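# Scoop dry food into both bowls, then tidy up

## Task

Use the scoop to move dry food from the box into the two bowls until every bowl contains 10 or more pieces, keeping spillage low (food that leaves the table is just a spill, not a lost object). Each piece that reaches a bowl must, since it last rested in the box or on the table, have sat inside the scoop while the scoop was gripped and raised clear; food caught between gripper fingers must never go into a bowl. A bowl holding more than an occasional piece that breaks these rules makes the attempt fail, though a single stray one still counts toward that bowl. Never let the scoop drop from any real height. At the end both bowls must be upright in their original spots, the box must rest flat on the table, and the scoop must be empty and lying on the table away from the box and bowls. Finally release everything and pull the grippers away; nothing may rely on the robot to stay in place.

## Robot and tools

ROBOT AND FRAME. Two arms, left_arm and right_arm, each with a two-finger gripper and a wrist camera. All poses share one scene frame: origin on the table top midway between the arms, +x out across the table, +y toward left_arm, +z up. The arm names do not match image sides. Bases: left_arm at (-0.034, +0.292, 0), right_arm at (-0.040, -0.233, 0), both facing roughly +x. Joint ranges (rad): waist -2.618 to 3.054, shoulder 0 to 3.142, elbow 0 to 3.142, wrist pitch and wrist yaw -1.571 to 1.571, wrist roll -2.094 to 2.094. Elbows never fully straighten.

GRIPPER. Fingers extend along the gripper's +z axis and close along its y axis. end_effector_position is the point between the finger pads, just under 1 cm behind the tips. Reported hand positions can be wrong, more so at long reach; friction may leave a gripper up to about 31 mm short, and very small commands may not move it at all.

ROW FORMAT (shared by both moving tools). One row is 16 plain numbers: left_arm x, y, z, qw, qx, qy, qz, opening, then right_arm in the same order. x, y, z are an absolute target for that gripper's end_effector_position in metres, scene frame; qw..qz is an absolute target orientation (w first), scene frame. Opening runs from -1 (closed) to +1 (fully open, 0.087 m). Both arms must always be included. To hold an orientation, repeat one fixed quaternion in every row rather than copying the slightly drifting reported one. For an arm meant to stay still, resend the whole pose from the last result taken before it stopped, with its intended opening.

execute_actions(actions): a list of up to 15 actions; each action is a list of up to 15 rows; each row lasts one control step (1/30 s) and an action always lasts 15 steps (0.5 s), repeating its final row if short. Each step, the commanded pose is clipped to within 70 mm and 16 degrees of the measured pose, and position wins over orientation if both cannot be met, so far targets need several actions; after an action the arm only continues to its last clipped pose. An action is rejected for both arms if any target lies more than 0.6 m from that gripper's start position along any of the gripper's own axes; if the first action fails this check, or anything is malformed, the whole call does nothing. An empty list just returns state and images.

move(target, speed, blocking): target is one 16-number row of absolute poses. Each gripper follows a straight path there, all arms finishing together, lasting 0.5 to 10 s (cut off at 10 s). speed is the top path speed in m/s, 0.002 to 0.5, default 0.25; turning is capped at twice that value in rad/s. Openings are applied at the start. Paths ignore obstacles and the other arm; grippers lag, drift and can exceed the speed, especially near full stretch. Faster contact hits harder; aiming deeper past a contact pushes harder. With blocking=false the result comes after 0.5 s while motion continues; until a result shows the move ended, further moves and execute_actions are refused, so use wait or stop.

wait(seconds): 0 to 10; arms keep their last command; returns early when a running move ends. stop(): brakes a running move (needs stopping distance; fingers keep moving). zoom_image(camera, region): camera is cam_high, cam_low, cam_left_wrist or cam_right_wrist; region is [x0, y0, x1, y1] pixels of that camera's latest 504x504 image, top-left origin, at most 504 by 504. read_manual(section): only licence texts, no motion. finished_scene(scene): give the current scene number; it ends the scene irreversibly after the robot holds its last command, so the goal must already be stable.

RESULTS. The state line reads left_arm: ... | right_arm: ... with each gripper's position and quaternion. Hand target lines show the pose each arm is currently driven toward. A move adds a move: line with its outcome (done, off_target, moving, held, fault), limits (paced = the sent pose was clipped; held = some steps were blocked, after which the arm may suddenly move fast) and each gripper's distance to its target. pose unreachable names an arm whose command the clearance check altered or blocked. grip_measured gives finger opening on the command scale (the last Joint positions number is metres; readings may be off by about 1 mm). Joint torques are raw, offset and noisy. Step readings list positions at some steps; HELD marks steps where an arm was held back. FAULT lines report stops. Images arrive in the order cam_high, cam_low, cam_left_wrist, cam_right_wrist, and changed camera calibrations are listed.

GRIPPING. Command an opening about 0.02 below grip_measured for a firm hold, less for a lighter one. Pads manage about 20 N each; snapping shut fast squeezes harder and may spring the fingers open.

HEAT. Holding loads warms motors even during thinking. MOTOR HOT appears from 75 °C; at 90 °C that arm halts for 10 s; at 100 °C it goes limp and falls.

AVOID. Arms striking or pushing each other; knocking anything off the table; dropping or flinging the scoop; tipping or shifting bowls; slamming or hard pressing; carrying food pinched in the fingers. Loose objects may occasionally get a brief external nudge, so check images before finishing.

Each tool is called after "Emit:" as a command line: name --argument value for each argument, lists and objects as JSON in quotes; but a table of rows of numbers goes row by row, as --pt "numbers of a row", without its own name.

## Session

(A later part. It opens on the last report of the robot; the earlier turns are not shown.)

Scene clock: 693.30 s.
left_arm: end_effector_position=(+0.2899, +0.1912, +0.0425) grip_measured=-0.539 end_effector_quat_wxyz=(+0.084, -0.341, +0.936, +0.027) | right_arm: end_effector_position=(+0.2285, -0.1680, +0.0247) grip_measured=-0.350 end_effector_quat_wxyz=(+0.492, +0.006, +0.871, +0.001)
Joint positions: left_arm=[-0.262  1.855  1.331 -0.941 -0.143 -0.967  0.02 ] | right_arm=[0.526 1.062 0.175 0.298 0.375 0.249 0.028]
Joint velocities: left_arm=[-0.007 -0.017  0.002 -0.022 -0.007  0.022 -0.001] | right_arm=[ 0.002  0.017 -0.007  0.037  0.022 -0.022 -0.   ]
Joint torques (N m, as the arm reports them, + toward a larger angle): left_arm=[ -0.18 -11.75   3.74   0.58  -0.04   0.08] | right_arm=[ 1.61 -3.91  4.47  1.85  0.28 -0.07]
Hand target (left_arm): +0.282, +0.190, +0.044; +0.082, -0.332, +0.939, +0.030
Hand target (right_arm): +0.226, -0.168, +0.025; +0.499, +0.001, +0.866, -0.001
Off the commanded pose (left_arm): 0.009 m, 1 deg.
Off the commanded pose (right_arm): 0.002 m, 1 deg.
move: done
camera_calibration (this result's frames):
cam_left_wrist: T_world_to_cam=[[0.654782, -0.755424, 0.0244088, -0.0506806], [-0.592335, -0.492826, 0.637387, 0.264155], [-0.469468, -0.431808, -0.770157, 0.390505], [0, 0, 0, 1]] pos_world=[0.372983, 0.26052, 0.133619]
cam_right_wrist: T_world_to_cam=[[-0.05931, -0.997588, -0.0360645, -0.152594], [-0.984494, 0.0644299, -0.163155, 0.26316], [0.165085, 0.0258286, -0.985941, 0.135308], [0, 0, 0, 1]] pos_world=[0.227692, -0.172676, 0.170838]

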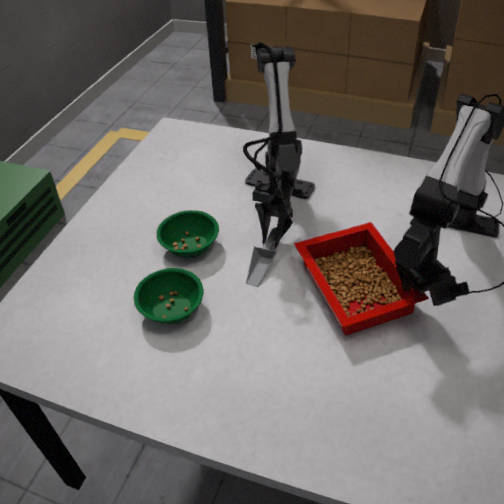

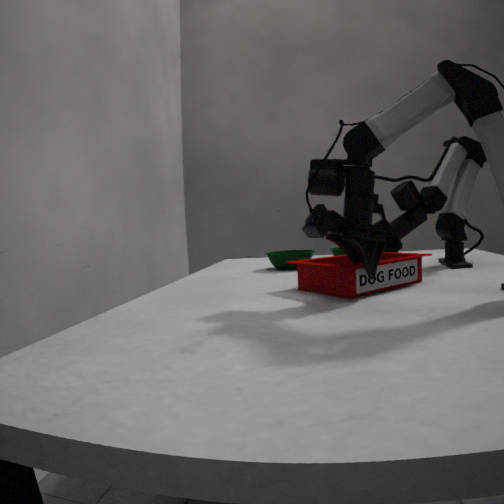

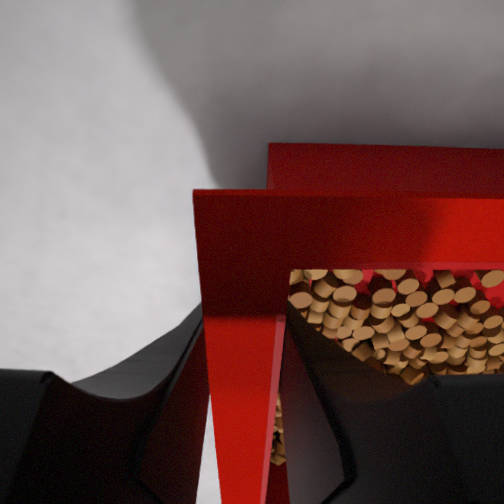

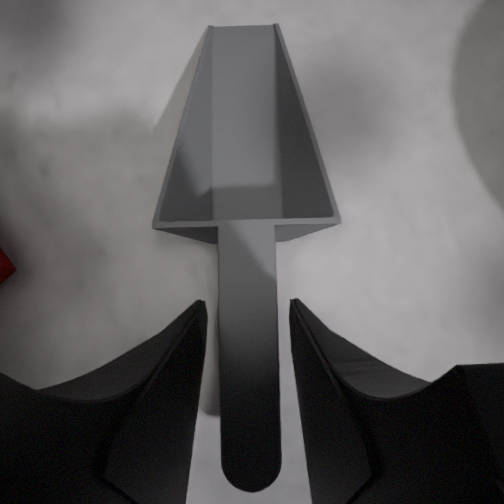

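Emit:
move --target '[0.29,0.191,0.043,0.0822,-0.3322,0.9392,0.0291,-0.6, 0.2285,-0.168,0.0247,0.492,0,0.871,0,-0.68]' --speed 0.03

Emit:
move --target '[0.29,0.191,0.043,0.0822,-0.3322,0.9392,0.0291,-0.6, 0.2285,-0.13,0.19,0.492,0,0.871,0,-0.68]' --speed 0.12

Emit:
move --target '[0.29,0.191,0.043,0.0822,-0.3322,0.9392,0.0291,-0.6, 0.2296,0.0184,0.19,0.3224,-0.3134,0.8859,0.1141,-0.68]' --speed 0.15

Emit:
move --target '[0.29,0.191,0.043,0.0822,-0.3322,0.9392,0.0291,-0.6, 0.2296,0.0184,0.125,0.1637,-0.3284,0.9285,0.0579,-0.68]' --speed 0.08

Scene clock: 730.43 s.
left_arm: end_effector_position=(+0.2900, +0.1911, +0.0425) grip_measured=-0.539 end_effector_quat_wxyz=(+0.084, -0.341, +0.936, +0.027) | right_arm: end_effector_position=(+0.2288, -0.1681, +0.0251) grip_measured=-0.595 end_effector_quat_wxyz=(+0.492, +0.006, +0.870, +0.000)
Joint positions: left_arm=[-0.262  1.855  1.331 -0.941 -0.143 -0.967  0.02 ] | right_arm=[0.526 1.062 0.175 0.3   0.376 0.247 0.018]
Joint velocities: left_arm=[-0.012  0.017 -0.027  0.007 -0.007 -0.037  0.   ] | right_arm=[ 0.002  0.007 -0.007 -0.095  0.022  0.037 -0.001]
Joint torques (N m, as the arm reports them, + toward a larger angle): left_arm=[ 0.52 -9.56  6.15  0.55 -0.02  0.22] | right_arm=[ 0.65 -2.48  6.33  1.7   0.05 -0.06]
Hand target (left_arm): +0.290, +0.191, +0.043; +0.082, -0.332, +0.939, +0.029
Hand target (right_arm): +0.228, -0.168, +0.025; +0.492, -0.000, +0.871, -0.000
Off the commanded pose (left_arm): 0.001 m, 1 deg.
Off the commanded pose (right_arm): 0.000 m, 1 deg.
move: done
camera_calibration (this result's frames):
cam_left_wrist: T_world_to_cam=[[0.655055, -0.755174, 0.0247948, -0.0509209], [-0.59241, -0.492948, 0.637223, 0.264248], [-0.468991, -0.432105, -0.770281, 0.390462], [0, 0, 0, 1]] pos_world=[0.373023, 0.260527, 0.133643]
cam_right_wrist: T_world_to_cam=[[-0.0583852, -0.997686, -0.0348278, -0.152848], [-0.984253, 0.0633596, -0.165019, 0.263326], [0.166844, 0.0246447, -0.985675, 0.134997], [0, 0, 0, 1]] pos_world=[0.227731, -0.172506, 0.171194]

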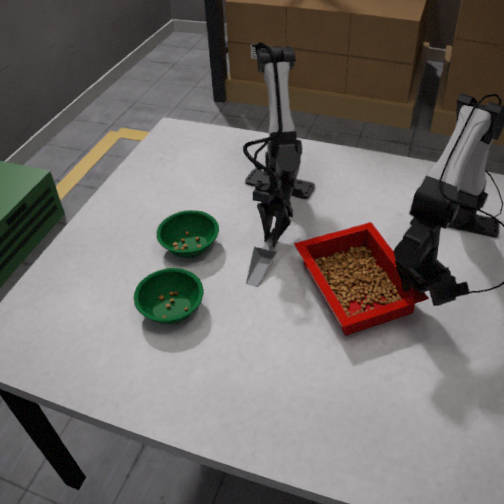

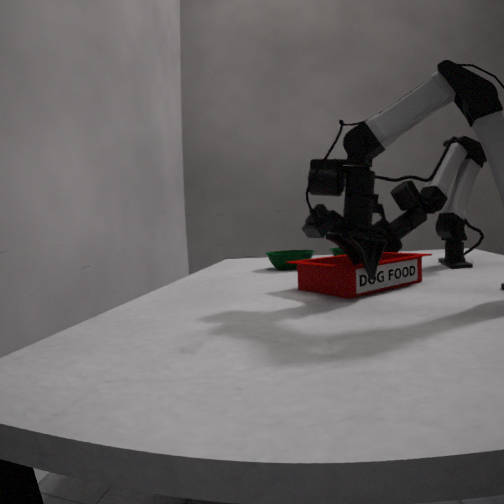

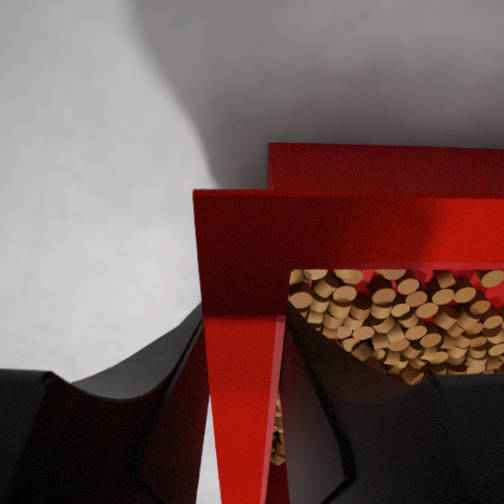

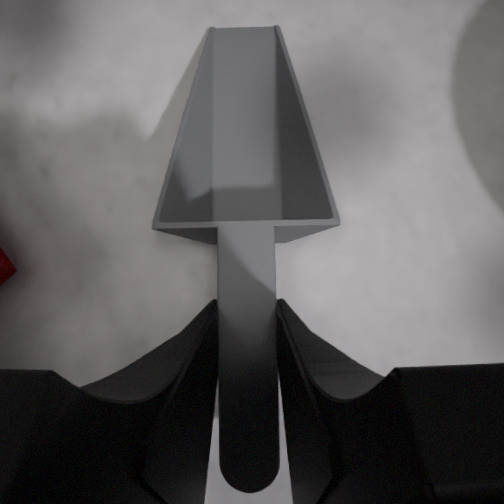

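Scene clock: 732.47 s.
left_arm: end_effector_position=(+0.2900, +0.1911, +0.0425) grip_measured=-0.539 end_effector_quat_wxyz=(+0.084, -0.341, +0.936, +0.027) | right_arm: end_effector_position=(+0.2241, -0.1342, +0.1783) grip_measured=-0.595 end_effector_quat_wxyz=(+0.480, -0.007, +0.877, -0.005)
Joint positions: left_arm=[-0.262  1.855  1.331 -0.941 -0.143 -0.967  0.02 ] | right_arm=[ 0.713  0.93   0.804 -0.542  0.516  0.353  0.018]
Joint velocities: left_arm=[-0.007 -0.012  0.007 -0.095 -0.022 -0.037 -0.001] | right_arm=[-0.007 -0.017 -0.007 -0.007  0.007  0.037 -0.001]
Joint torques (N m, as the arm reports them, + toward a larger angle): left_arm=[ 0.46 -9.65  6.14  0.59  0.02  0.24] | right_arm=[ 1.52 -1.19  9.55  1.7   0.35  0.13]
Hand target (left_arm): +0.290, +0.191, +0.043; +0.082, -0.332, +0.939, +0.029
Hand target (right_arm): +0.229, -0.129, +0.189; +0.492, +0.000, +0.871, +0.001
Off the commanded pose (left_arm): 0.001 m, 1 deg.
Off the commanded pose (right_arm): 0.013 m, 2 deg.
move: off_target (right_arm)
camera_calibration (this result's frames):
cam_left_wrist: T_world_to_cam=[[0.655055, -0.755174, 0.0247948, -0.0509209], [-0.59241, -0.492948, 0.637223, 0.264248], [-0.468991, -0.432105, -0.770281, 0.390462], [0, 0, 0, 1]] pos_world=[0.373023, 0.260527, 0.133643]
cam_right_wrist: T_world_to_cam=[[-0.0422042, -0.999039, -0.0117971, -0.121908], [-0.989468, 0.0434304, -0.138085, 0.275549], [0.138464, 0.00584506, -0.99035, 0.290635], [0, 0, 0, 1]] pos_world=[0.227259, -0.135457, 0.324442]

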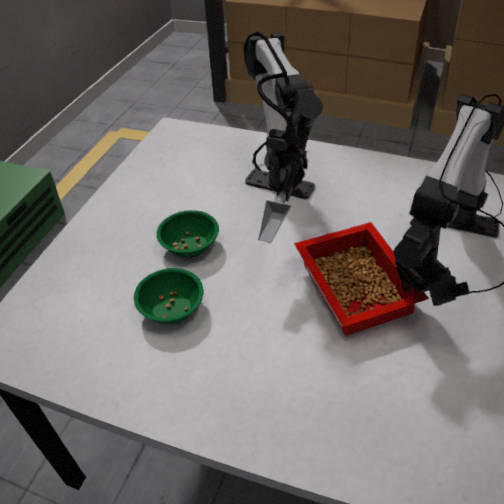

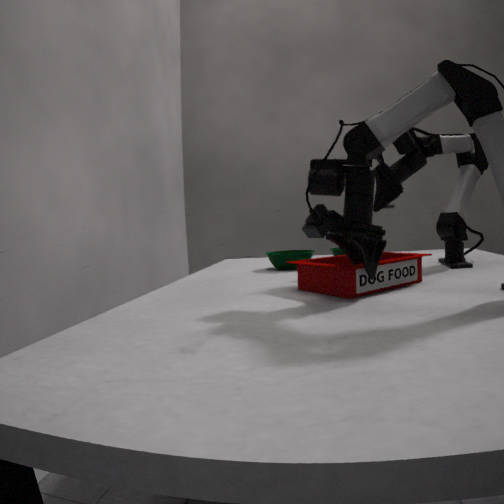

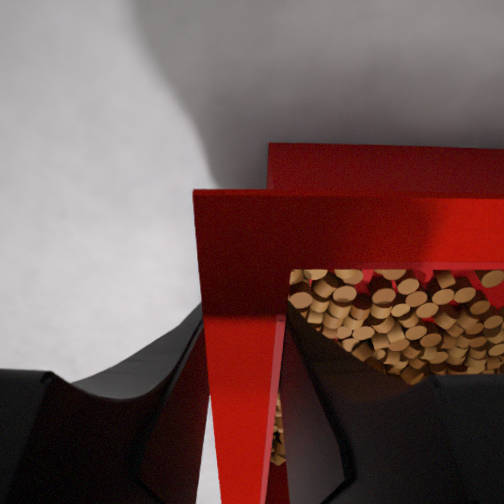

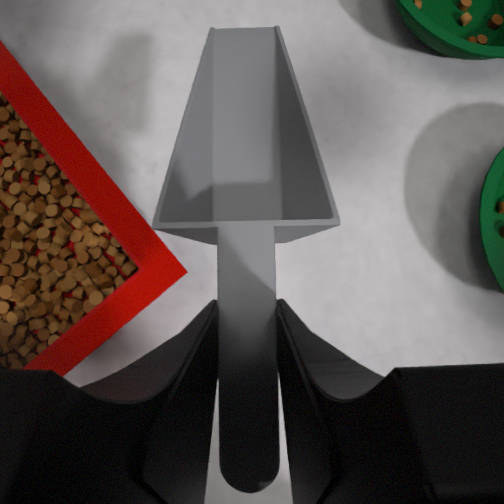

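Scene clock: 735.40 s.
left_arm: end_effector_position=(+0.2900, +0.1911, +0.0425) grip_measured=-0.539 end_effector_quat_wxyz=(+0.084, -0.341, +0.936, +0.027) | right_arm: end_effector_position=(+0.2247, +0.0090, +0.1807) grip_measured=-0.595 end_effector_quat_wxyz=(+0.314, -0.304, +0.893, +0.105)
Joint positions: left_arm=[-0.262  1.855  1.331 -0.941 -0.143 -0.967  0.02 ] | right_arm=[ 0.855  1.438  1.304 -0.765  0.072  0.085  0.018]
Joint velocities: left_arm=[ 0.017 -0.022 -0.002 -0.022  0.022  0.066 -0.   ] | right_arm=[-0.017 -0.002 -0.012 -0.081  0.022 -0.007 -0.   ]
Joint torques (N m, as the arm reports them, + toward a larger angle): left_arm=[ 0.45 -9.41  6.11  0.59  0.05  0.22] | right_arm=[ 1.4  -6.39  9.82  1.49 -0.09 -0.1 ]
Hand target (left_arm): +0.290, +0.191, +0.043; +0.082, -0.332, +0.939, +0.029
Hand target (right_arm): +0.227, +0.018, +0.191; +0.324, -0.314, +0.885, +0.115
Off the commanded pose (left_arm): 0.001 m, 1 deg.
Off the commanded pose (right_arm): 0.014 m, 2 deg.
move: off_target (right_arm)
camera_calibration (this result's frames):
cam_left_wrist: T_world_to_cam=[[0.655055, -0.755174, 0.0247948, -0.0509209], [-0.59241, -0.492948, 0.637223, 0.264248], [-0.468991, -0.432105, -0.770281, 0.390462], [0, 0, 0, 1]] pos_world=[0.373023, 0.260527, 0.133643]
cam_right_wrist: T_world_to_cam=[[0.56355, -0.826056, -0.00654402, -0.117441], [-0.810699, -0.55456, 0.1877, 0.176589], [-0.15868, -0.100473, -0.982205, 0.358322], [0, 0, 0, 1]] pos_world=[0.266203, 0.0369187, 0.318032]

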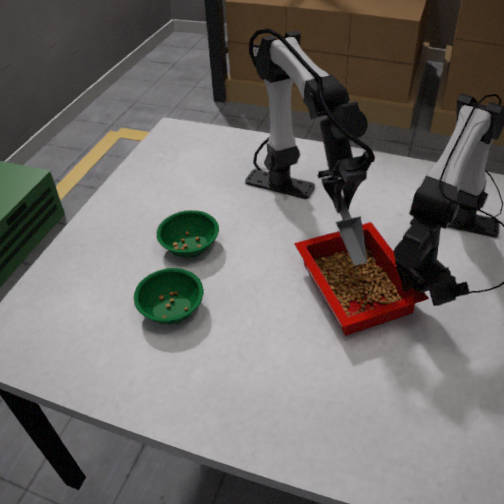

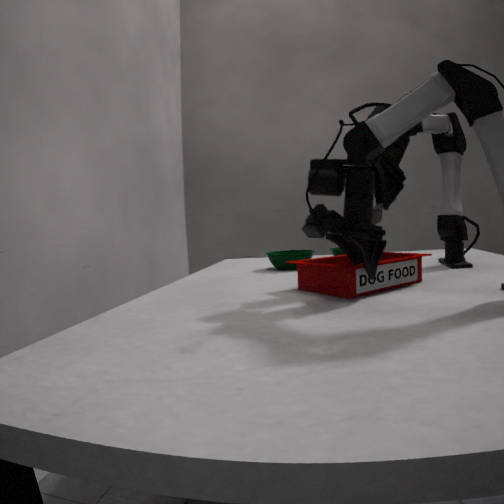

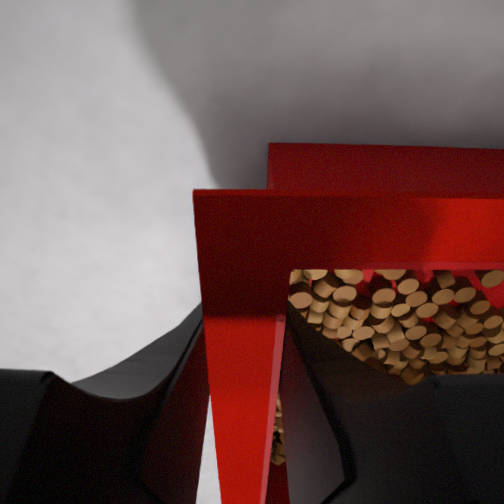

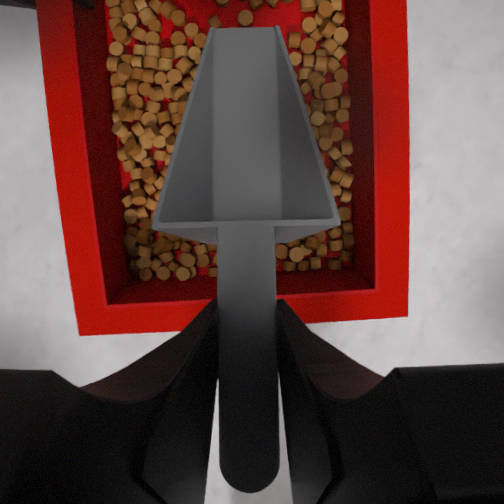

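Scene clock: 737.70 s.
left_arm: end_effector_position=(+0.2900, +0.1911, +0.0425) grip_measured=-0.539 end_effector_quat_wxyz=(+0.084, -0.341, +0.936, +0.027) | right_arm: end_effector_position=(+0.2243, +0.0173, +0.1196) grip_measured=-0.595 end_effector_quat_wxyz=(+0.162, -0.328, +0.929, +0.054)
Joint positions: left_arm=[-0.262  1.855  1.331 -0.941 -0.143 -0.967  0.02 ] | right_arm=[ 0.855  1.751  1.493 -0.971  0.035  0.08   0.018]
Joint velocities: left_arm=[-0.002  0.002 -0.002  0.007 -0.037 -0.007 -0.001] | right_arm=[ 0.002 -0.002  0.022 -0.11  -0.037  0.007 -0.   ]
Joint torques (N m, as the arm reports them, + toward a larger angle): left_arm=[ 0.54 -9.74  5.98  0.56  0.01  0.26] | right_arm=[-0.08 -9.48  9.09  0.89 -0.11 -0.08]
Hand target (left_arm): +0.290, +0.191, +0.043; +0.082, -0.332, +0.939, +0.029
Hand target (right_arm): +0.229, +0.018, +0.125; +0.164, -0.329, +0.928, +0.058
Off the commanded pose (left_arm): 0.001 m, 1 deg.
Off the commanded pose (right_arm): 0.008 m, 0 deg.
move: done
camera_calibration (this result's frames):
cam_left_wrist: T_world_to_cam=[[0.655055, -0.755174, 0.0247948, -0.0509209], [-0.59241, -0.492948, 0.637223, 0.264248], [-0.468991, -0.432105, -0.770281, 0.390462], [0, 0, 0, 1]] pos_world=[0.373023, 0.260527, 0.133643]
cam_right_wrist: T_world_to_cam=[[0.582719, -0.812537, 0.0149468, -0.117885], [-0.709824, -0.49993, 0.496205, 0.131892], [-0.395712, -0.299758, -0.868077, 0.342092], [0, 0, 0, 1]] pos_world=[0.297684, 0.0726956, 0.233279]

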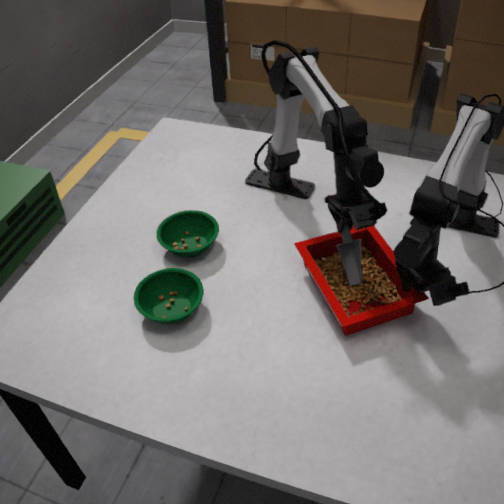

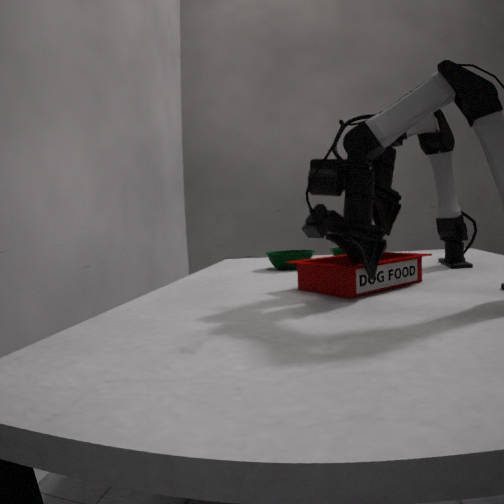

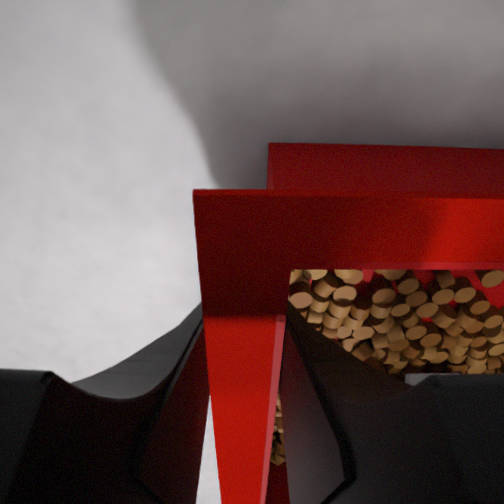

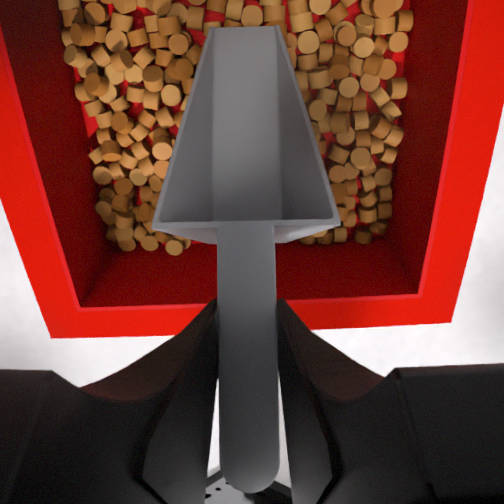

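Emit:
move --target '[0.29,0.191,0.043,0.0822,-0.3322,0.9392,0.0291,-0.6, 0.241,0.030,0.103,0.1637,-0.3284,0.9285,0.0579,-0.68]' --speed 0.025

Scene clock: 747.80 s.
left_arm: end_effector_position=(+0.2901, +0.1911, +0.0425) grip_measured=-0.539 end_effector_quat_wxyz=(+0.084, -0.341, +0.936, +0.027) | right_arm: end_effector_position=(+0.2359, +0.0286, +0.1030) grip_measured=-0.595 end_effector_quat_wxyz=(+0.166, -0.328, +0.928, +0.057)
Joint positions: left_arm=[-0.262  1.855  1.331 -0.941 -0.143 -0.967  0.02 ] | right_arm=[ 0.855  1.807  1.493 -0.905  0.034  0.08   0.018]
Joint velocities: left_arm=[-0.012 -0.002 -0.012 -0.066 -0.037  0.022 -0.001] | right_arm=[ 0.007 -0.002 -0.012 -0.037 -0.066 -0.037 -0.001]
Joint torques (N m, as the arm reports them, + toward a larger angle): left_arm=[ 0.69 -9.62  5.83  0.53  0.01  0.27] | right_arm=[ 0.12 -8.99  8.8   0.95 -0.11 -0.03]
Hand target (left_arm): +0.290, +0.191, +0.043; +0.082, -0.332, +0.939, +0.029
Hand target (right_arm): +0.241, +0.030, +0.103; +0.164, -0.328, +0.928, +0.058
Off the commanded pose (left_arm): 0.001 m, 1 deg.
Off the commanded pose (right_arm): 0.005 m, 0 deg.
move: done
camera_calibration (this result's frames):
cam_left_wrist: T_world_to_cam=[[0.655338, -0.754926, 0.024862, -0.0510688], [-0.592251, -0.493137, 0.637224, 0.264238], [-0.468797, -0.432322, -0.770277, 0.390447], [0, 0, 0, 1]] pos_world=[0.373003, 0.260551, 0.133643]
cam_right_wrist: T_world_to_cam=[[0.583236, -0.812205, 0.0125993, -0.115031], [-0.712641, -0.504173, 0.487803, 0.155673], [-0.389844, -0.293483, -0.872863, 0.334571], [0, 0, 0, 1]] pos_world=[0.30846, 0.083248, 0.217546]

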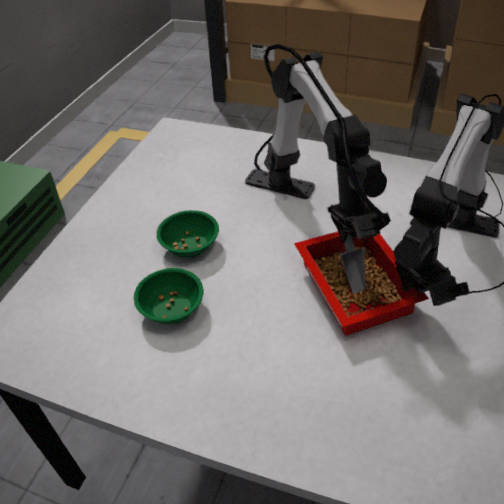

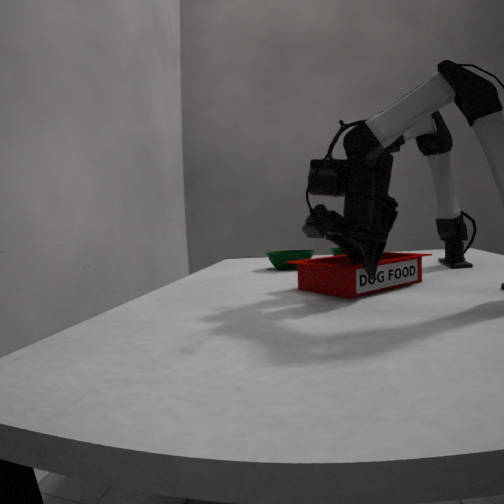

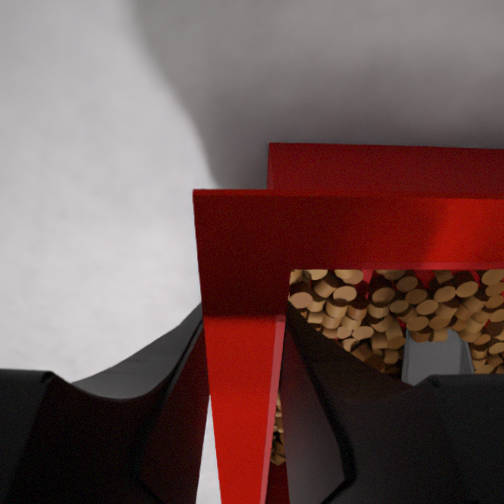

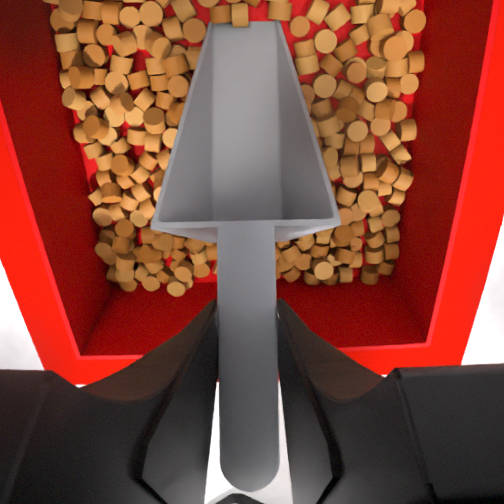

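Emit:
move --target '[0.29,0.191,0.043,0.0822,-0.3322,0.9392,0.0291,-0.6, 0.250,0.040,0.066,0.3224,-0.3134,0.8859,0.1141,-0.68]' --speed 0.04

Scene clock: 762.23 s.
left_arm: end_effector_position=(+0.2900, +0.1911, +0.0425) grip_measured=-0.539 end_effector_quat_wxyz=(+0.084, -0.341, +0.936, +0.027) | right_arm: end_effector_position=(+0.2545, +0.0422, +0.0689) grip_measured=-0.595 end_effector_quat_wxyz=(+0.321, -0.307, +0.888, +0.118)
Joint positions: left_arm=[-0.262  1.855  1.331 -0.941 -0.143 -0.967  0.02 ] | right_arm=[ 0.855  1.643  1.038 -0.269  0.051  0.08   0.018]
Joint velocities: left_arm=[ 0.007 -0.007 -0.017 -0.037 -0.022  0.007 -0.   ] | right_arm=[-0.002  0.002 -0.012  0.037  0.037 -0.11   0.   ]
Joint torques (N m, as the arm reports them, + toward a larger angle): left_arm=[ 0.42 -9.51  5.91  0.51  0.02  0.25] | right_arm=[  1.53 -10.73   4.85   1.5    0.14  -0.06]
Hand target (left_arm): +0.290, +0.191, +0.043; +0.082, -0.332, +0.939, +0.029
Hand target (right_arm): +0.249, +0.040, +0.066; +0.323, -0.313, +0.886, +0.113
Off the commanded pose (left_arm): 0.001 m, 1 deg.
Off the commanded pose (right_arm): 0.006 m, 1 deg.
move: done
camera_calibration (this result's frames):
cam_left_wrist: T_world_to_cam=[[0.655055, -0.755174, 0.0247948, -0.0509209], [-0.59241, -0.492948, 0.637223, 0.264248], [-0.468991, -0.432105, -0.770281, 0.390462], [0, 0, 0, 1]] pos_world=[0.373023, 0.260527, 0.133643]
cam_right_wrist: T_world_to_cam=[[0.577337, -0.816183, -0.0229657, -0.110283], [-0.803061, -0.572689, 0.164685, 0.240582], [-0.147565, -0.0766357, -0.986079, 0.253095], [0, 0, 0, 1]] pos_world=[0.29422, 0.0671635, 0.207419]

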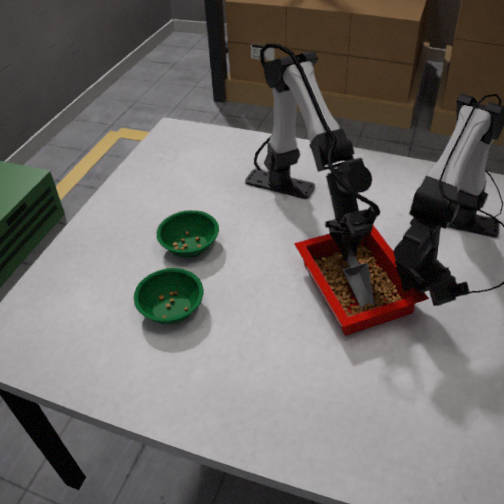

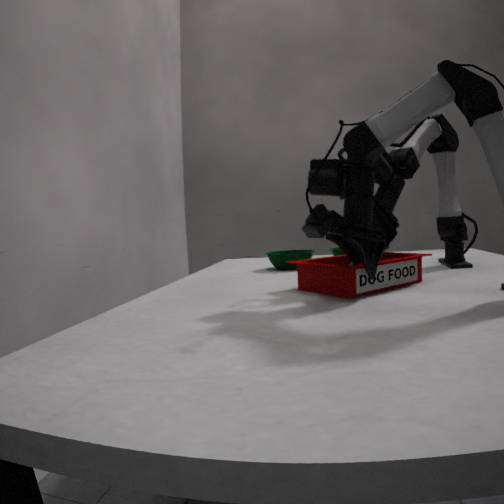

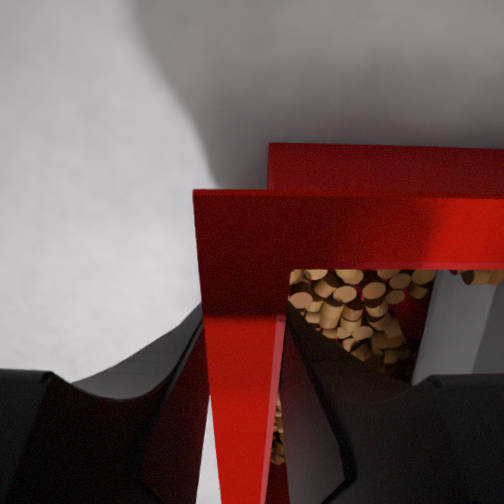

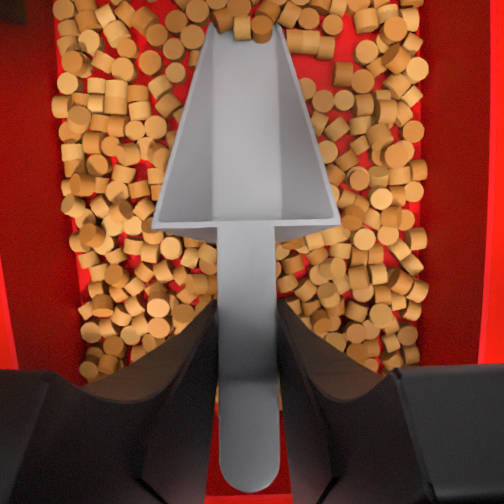

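Emit:
move --target '[0.29,0.191,0.043,0.0822,-0.3322,0.9392,0.0291,-0.6, 0.288,0.071,0.053,0.3608,-0.3081,0.8711,0.1276,-0.68]' --speed 0.03

Scene clock: 790.23 s.
left_arm: end_effector_position=(+0.2900, +0.1911, +0.0425) grip_measured=-0.539 end_effector_quat_wxyz=(+0.084, -0.341, +0.936, +0.027) | right_arm: end_effector_position=(+0.2808, +0.0666, +0.0514) grip_measured=-0.595 end_effector_quat_wxyz=(+0.355, -0.305, +0.874, +0.131)
Joint positions: left_arm=[-0.262  1.855  1.331 -0.941 -0.143 -0.967  0.02 ] | right_arm=[ 0.855  1.759  1.05  -0.088  0.054  0.073  0.018]
Joint velocities: left_arm=[ 0.002 -0.002  0.007 -0.037 -0.066 -0.095 -0.001] | right_arm=[-0.002 -0.002 -0.017  0.066  0.007 -0.007 -0.   ]
Joint torques (N m, as the arm reports them, + toward a larger angle): left_arm=[ 0.49 -9.51  6.18  0.55  0.05  0.24] | right_arm=[ 1.02 -8.62  8.87  1.62  0.13 -0.06]
Hand target (left_arm): +0.290, +0.191, +0.043; +0.082, -0.332, +0.939, +0.029
Hand target (right_arm): +0.287, +0.071, +0.053; +0.361, -0.308, +0.871, +0.128
Off the commanded pose (left_arm): 0.001 m, 1 deg.
Off the commanded pose (right_arm): 0.009 m, 1 deg.
move: done
camera_calibration (this result's frames):
cam_left_wrist: T_world_to_cam=[[0.655055, -0.755174, 0.0247948, -0.0509209], [-0.59241, -0.492948, 0.637223, 0.264248], [-0.468991, -0.432105, -0.770281, 0.390462], [0, 0, 0, 1]] pos_world=[0.373023, 0.260527, 0.133643]
cam_right_wrist: T_world_to_cam=[[0.581742, -0.812894, -0.027908, -0.107224], [-0.808545, -0.581682, 0.0888893, 0.284591], [-0.0884912, -0.0291458, -0.99565, 0.222245], [0, 0, 0, 1]] pos_world=[0.312148, 0.0848577, 0.192989]

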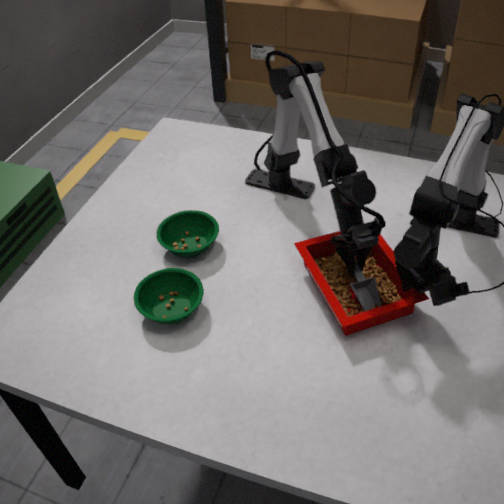

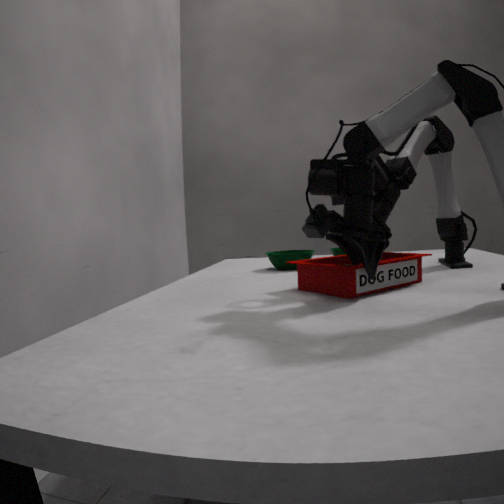

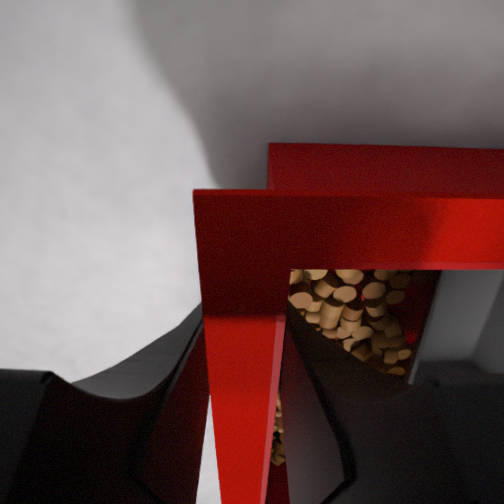

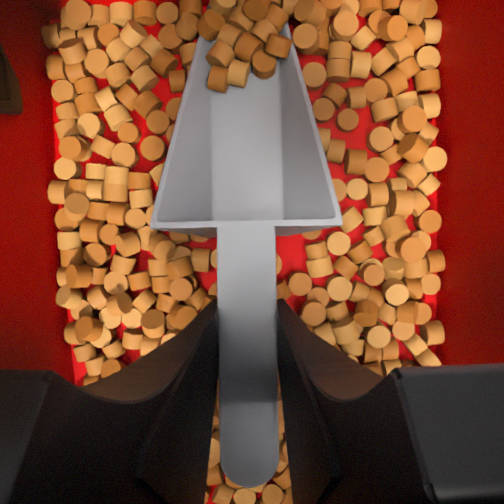

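Emit:
move --target '[0.29,0.191,0.043,0.0822,-0.3322,0.9392,0.0291,-0.6, 0.277,0.064,0.07,0.5408,-0.2732,0.7723,0.1913,-0.68]' --speed 0.06

Emit:
move --target '[0.29,0.191,0.043,0.0822,-0.3322,0.9392,0.0291,-0.6, 0.25,0.04,0.15,0.6060,-0.2555,0.7222,0.2144,-0.68]' --speed 0.08

Scene clock: 807.40 s.
left_arm: end_effector_position=(+0.2904, +0.1913, +0.0425) grip_measured=-0.539 end_effector_quat_wxyz=(+0.085, -0.341, +0.936, +0.027) | right_arm: end_effector_position=(+0.2761, +0.0596, +0.0577) grip_measured=-0.595 end_effector_quat_wxyz=(+0.518, -0.274, +0.789, +0.185)
Joint positions: left_arm=[-0.262  1.855  1.331 -0.939 -0.144 -0.966  0.02 ] | right_arm=[0.87  1.66  0.616 0.635 0.095 0.051 0.018]
Joint velocities: left_arm=[-0.017  0.007  0.012 -0.022 -0.007  0.007 -0.002] | right_arm=[-0.002 -0.007 -0.002  0.007  0.022 -0.007  0.   ]
Joint torques (N m, as the arm reports them, + toward a larger angle): left_arm=[ 0.51 -9.41  6.09  0.54  0.02  0.24] | right_arm=[  1.61 -10.23   4.73   2.3    0.12  -0.11]
Hand target (left_arm): +0.290, +0.191, +0.043; +0.082, -0.332, +0.939, +0.029
Hand target (right_arm): +0.276, +0.063, +0.071; +0.540, -0.273, +0.773, +0.190
Off the commanded pose (left_arm): 0.001 m, 1 deg.
Off the commanded pose (right_arm): 0.013 m, 3 deg.
move: off_target (right_arm)
camera_calibration (this result's frames):
cam_left_wrist: T_world_to_cam=[[0.654547, -0.755608, 0.0249916, -0.0507981], [-0.593565, -0.493142, 0.635996, 0.264934], [-0.468239, -0.431124, -0.771287, 0.390303], [0, 0, 0, 1]] pos_world=[0.373261, 0.260536, 0.133808]
cam_right_wrist: T_world_to_cam=[[0.587348, -0.808168, -0.0434346, -0.110891], [-0.780395, -0.551307, -0.295035, 0.288706], [0.214492, 0.207184, -0.954499, 0.127795], [0, 0, 0, 1]] pos_world=[0.263025, 0.0430698, 0.202342]

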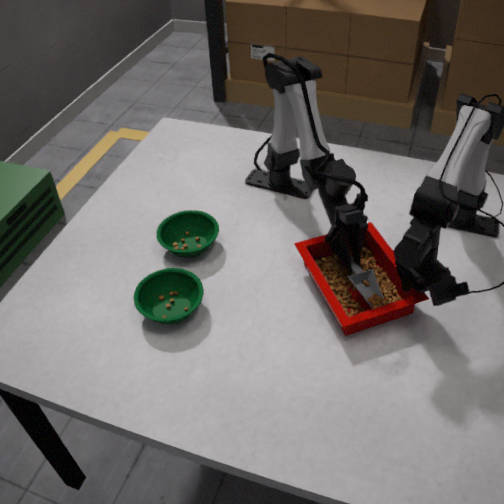

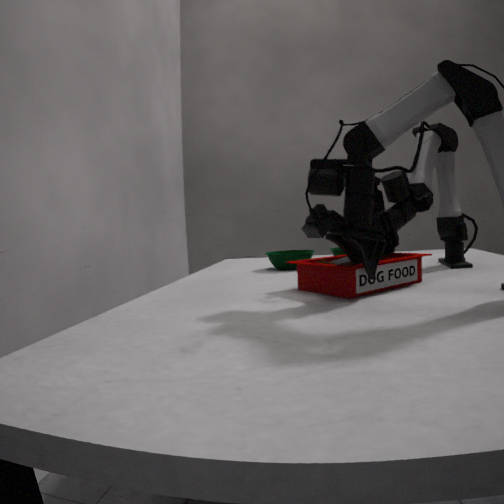

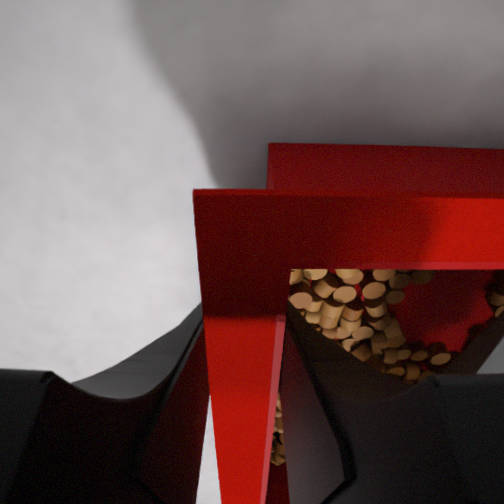

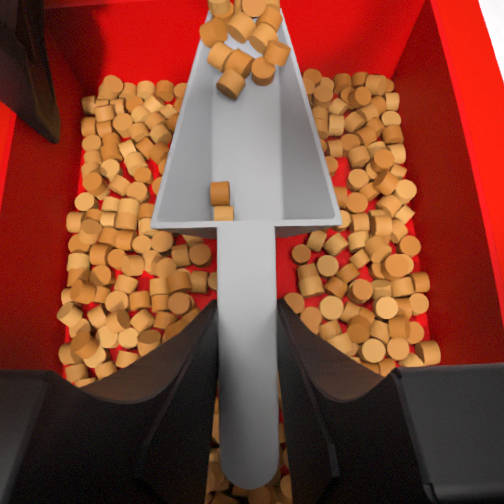

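Scene clock: 809.17 s.
left_arm: end_effector_position=(+0.2905, +0.1912, +0.0425) grip_measured=-0.539 end_effector_quat_wxyz=(+0.085, -0.341, +0.936, +0.027) | right_arm: end_effector_position=(+0.2547, +0.0410, +0.1461) grip_measured=-0.595 end_effector_quat_wxyz=(+0.598, -0.253, +0.729, +0.215)
Joint positions: left_arm=[-0.262  1.855  1.331 -0.939 -0.144 -0.966  0.02 ] | right_arm=[0.884 1.311 0.512 0.605 0.113 0.035 0.018]
Joint velocities: left_arm=[ 0.007 -0.002  0.012 -0.051 -0.022 -0.11  -0.   ] | right_arm=[ 0.007  0.007 -0.007  0.022 -0.007 -0.007  0.   ]
Joint torques (N m, as the arm reports them, + toward a larger angle): left_arm=[ 0.68 -9.54  6.09  0.55  0.07  0.22] | right_arm=[ 1.57 -7.56  5.26  2.07  0.14 -0.09]
Hand target (left_arm): +0.290, +0.191, +0.043; +0.082, -0.332, +0.939, +0.029
Hand target (right_arm): +0.251, +0.040, +0.149; +0.606, -0.255, +0.723, +0.214
Off the commanded pose (left_arm): 0.001 m, 1 deg.
Off the commanded pose (right_arm): 0.006 m, 1 deg.
move: done
camera_calibration (this result's frames):
cam_left_wrist: T_world_to_cam=[[0.654538, -0.755605, 0.0253103, -0.0508903], [-0.593799, -0.493076, 0.635829, 0.265038], [-0.467956, -0.431204, -0.771414, 0.390275], [0, 0, 0, 1]] pos_world=[0.37332, 0.260519, 0.133833]
cam_right_wrist: T_world_to_cam=[[0.596561, -0.800653, -0.0554004, -0.110442], [-0.714752, -0.498623, -0.490413, 0.297494], [0.365027, 0.332159, -0.869727, 0.16479], [0, 0, 0, 1]] pos_world=[0.218367, 0.00517525, 0.283099]

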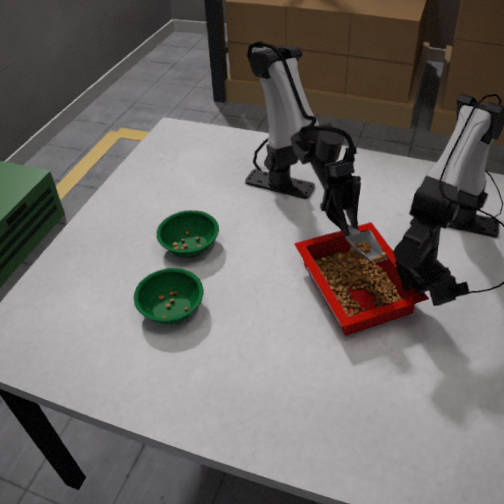

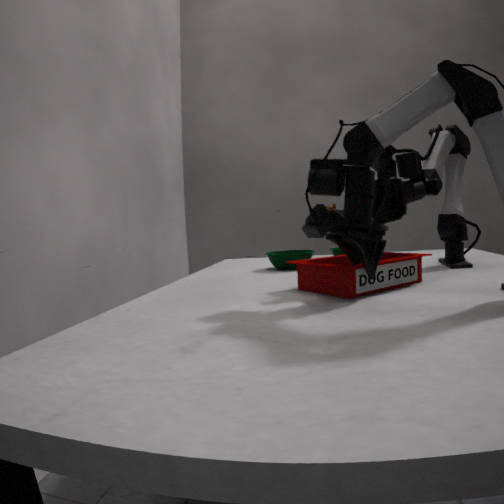

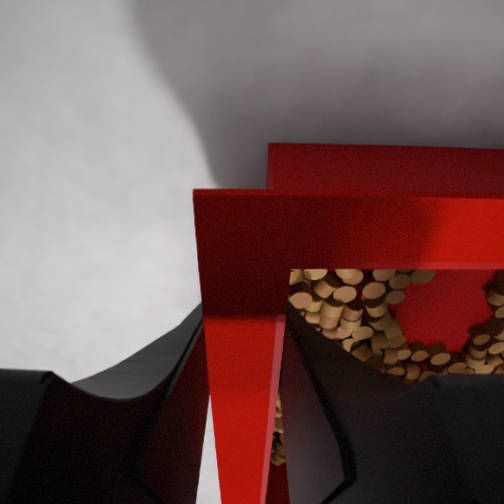

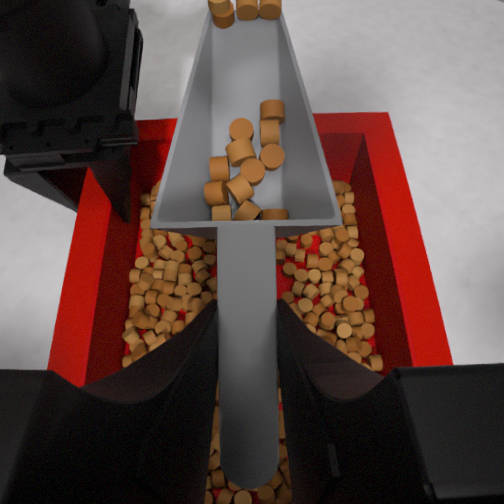

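Emit:
move --target '[0.29,0.191,0.043,0.0822,-0.3322,0.9392,0.0291,0.4, 0.24,0.025,0.15,0.6667,-0.2358,0.6667,0.2358,-0.68]' --speed 0.08

Scene clock: 821.80 s.
left_arm: end_effector_position=(+0.2902, +0.1916, +0.0425) grip_measured=+0.400 end_effector_quat_wxyz=(+0.085, -0.336, +0.938, +0.028) | right_arm: end_effector_position=(+0.2416, +0.0261, +0.1454) grip_measured=-0.595 end_effector_quat_wxyz=(+0.655, -0.237, +0.678, +0.235)
Joint positions: left_arm=[-0.262  1.855  1.331 -0.939 -0.144 -0.956  0.061] | right_arm=[0.884 1.311 0.312 0.968 0.114 0.012 0.018]
Joint velocities: left_arm=[ 0.022 -0.002  0.002  0.051  0.051  0.022  0.   ] | right_arm=[ 0.002 -0.002 -0.007  0.022 -0.007 -0.051  0.001]
Joint torques (N m, as the arm reports them, + toward a larger angle): left_arm=[ 0.76 -9.62  5.92  0.47  0.05  0.08] | right_arm=[ 0.92 -5.26  4.62  2.22  0.01 -0.08]
Hand target (left_arm): +0.290, +0.191, +0.043; +0.082, -0.332, +0.939, +0.029
Hand target (right_arm): +0.240, +0.024, +0.150; +0.666, -0.236, +0.667, +0.235
Off the commanded pose (left_arm): 0.001 m, 1 deg.
Off the commanded pose (right_arm): 0.005 m, 2 deg.
move: done
camera_calibration (this result's frames):
cam_left_wrist: T_world_to_cam=[[0.646902, -0.762218, 0.023265, -0.0468545], [-0.598102, -0.488217, 0.635546, 0.265415], [-0.473066, -0.425051, -0.771712, 0.390638], [0, 0, 0, 1]] pos_world=[0.373853, 0.259908, 0.133867]
cam_right_wrist: T_world_to_cam=[[0.605509, -0.793822, -0.0566192, -0.11667], [-0.642106, -0.445274, -0.624044, 0.280883], [0.470168, 0.41422, -0.779335, 0.13327], [0, 0, 0, 1]] pos_world=[0.188343, -0.0227485, 0.27254]

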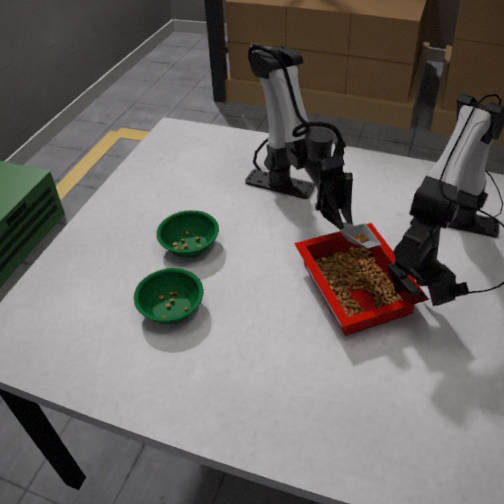

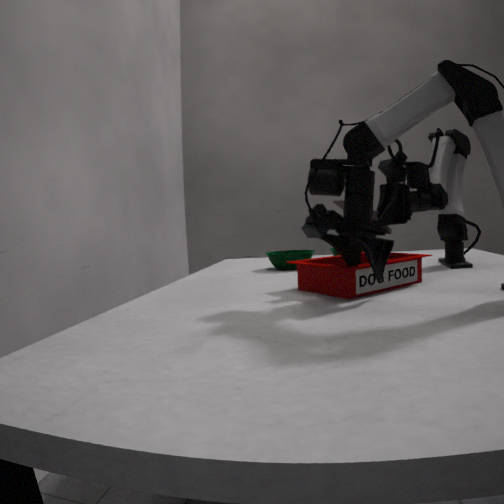

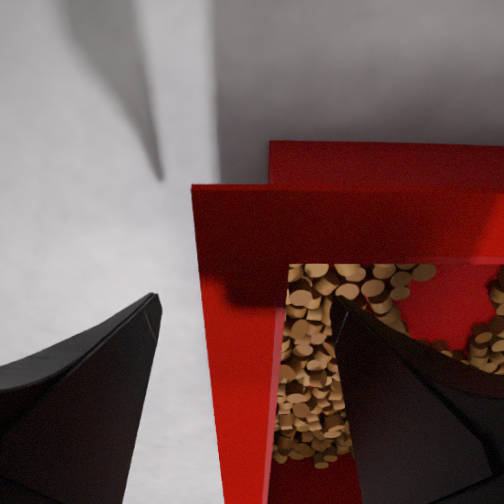

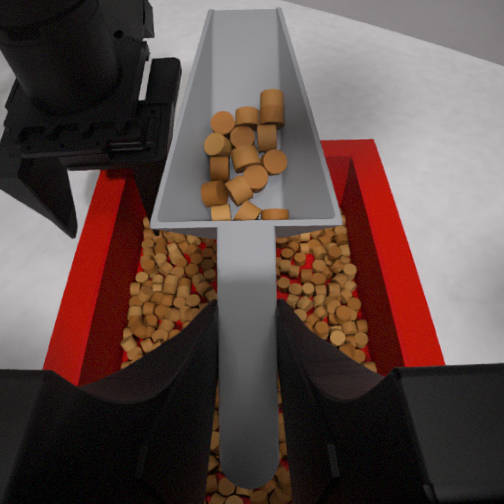

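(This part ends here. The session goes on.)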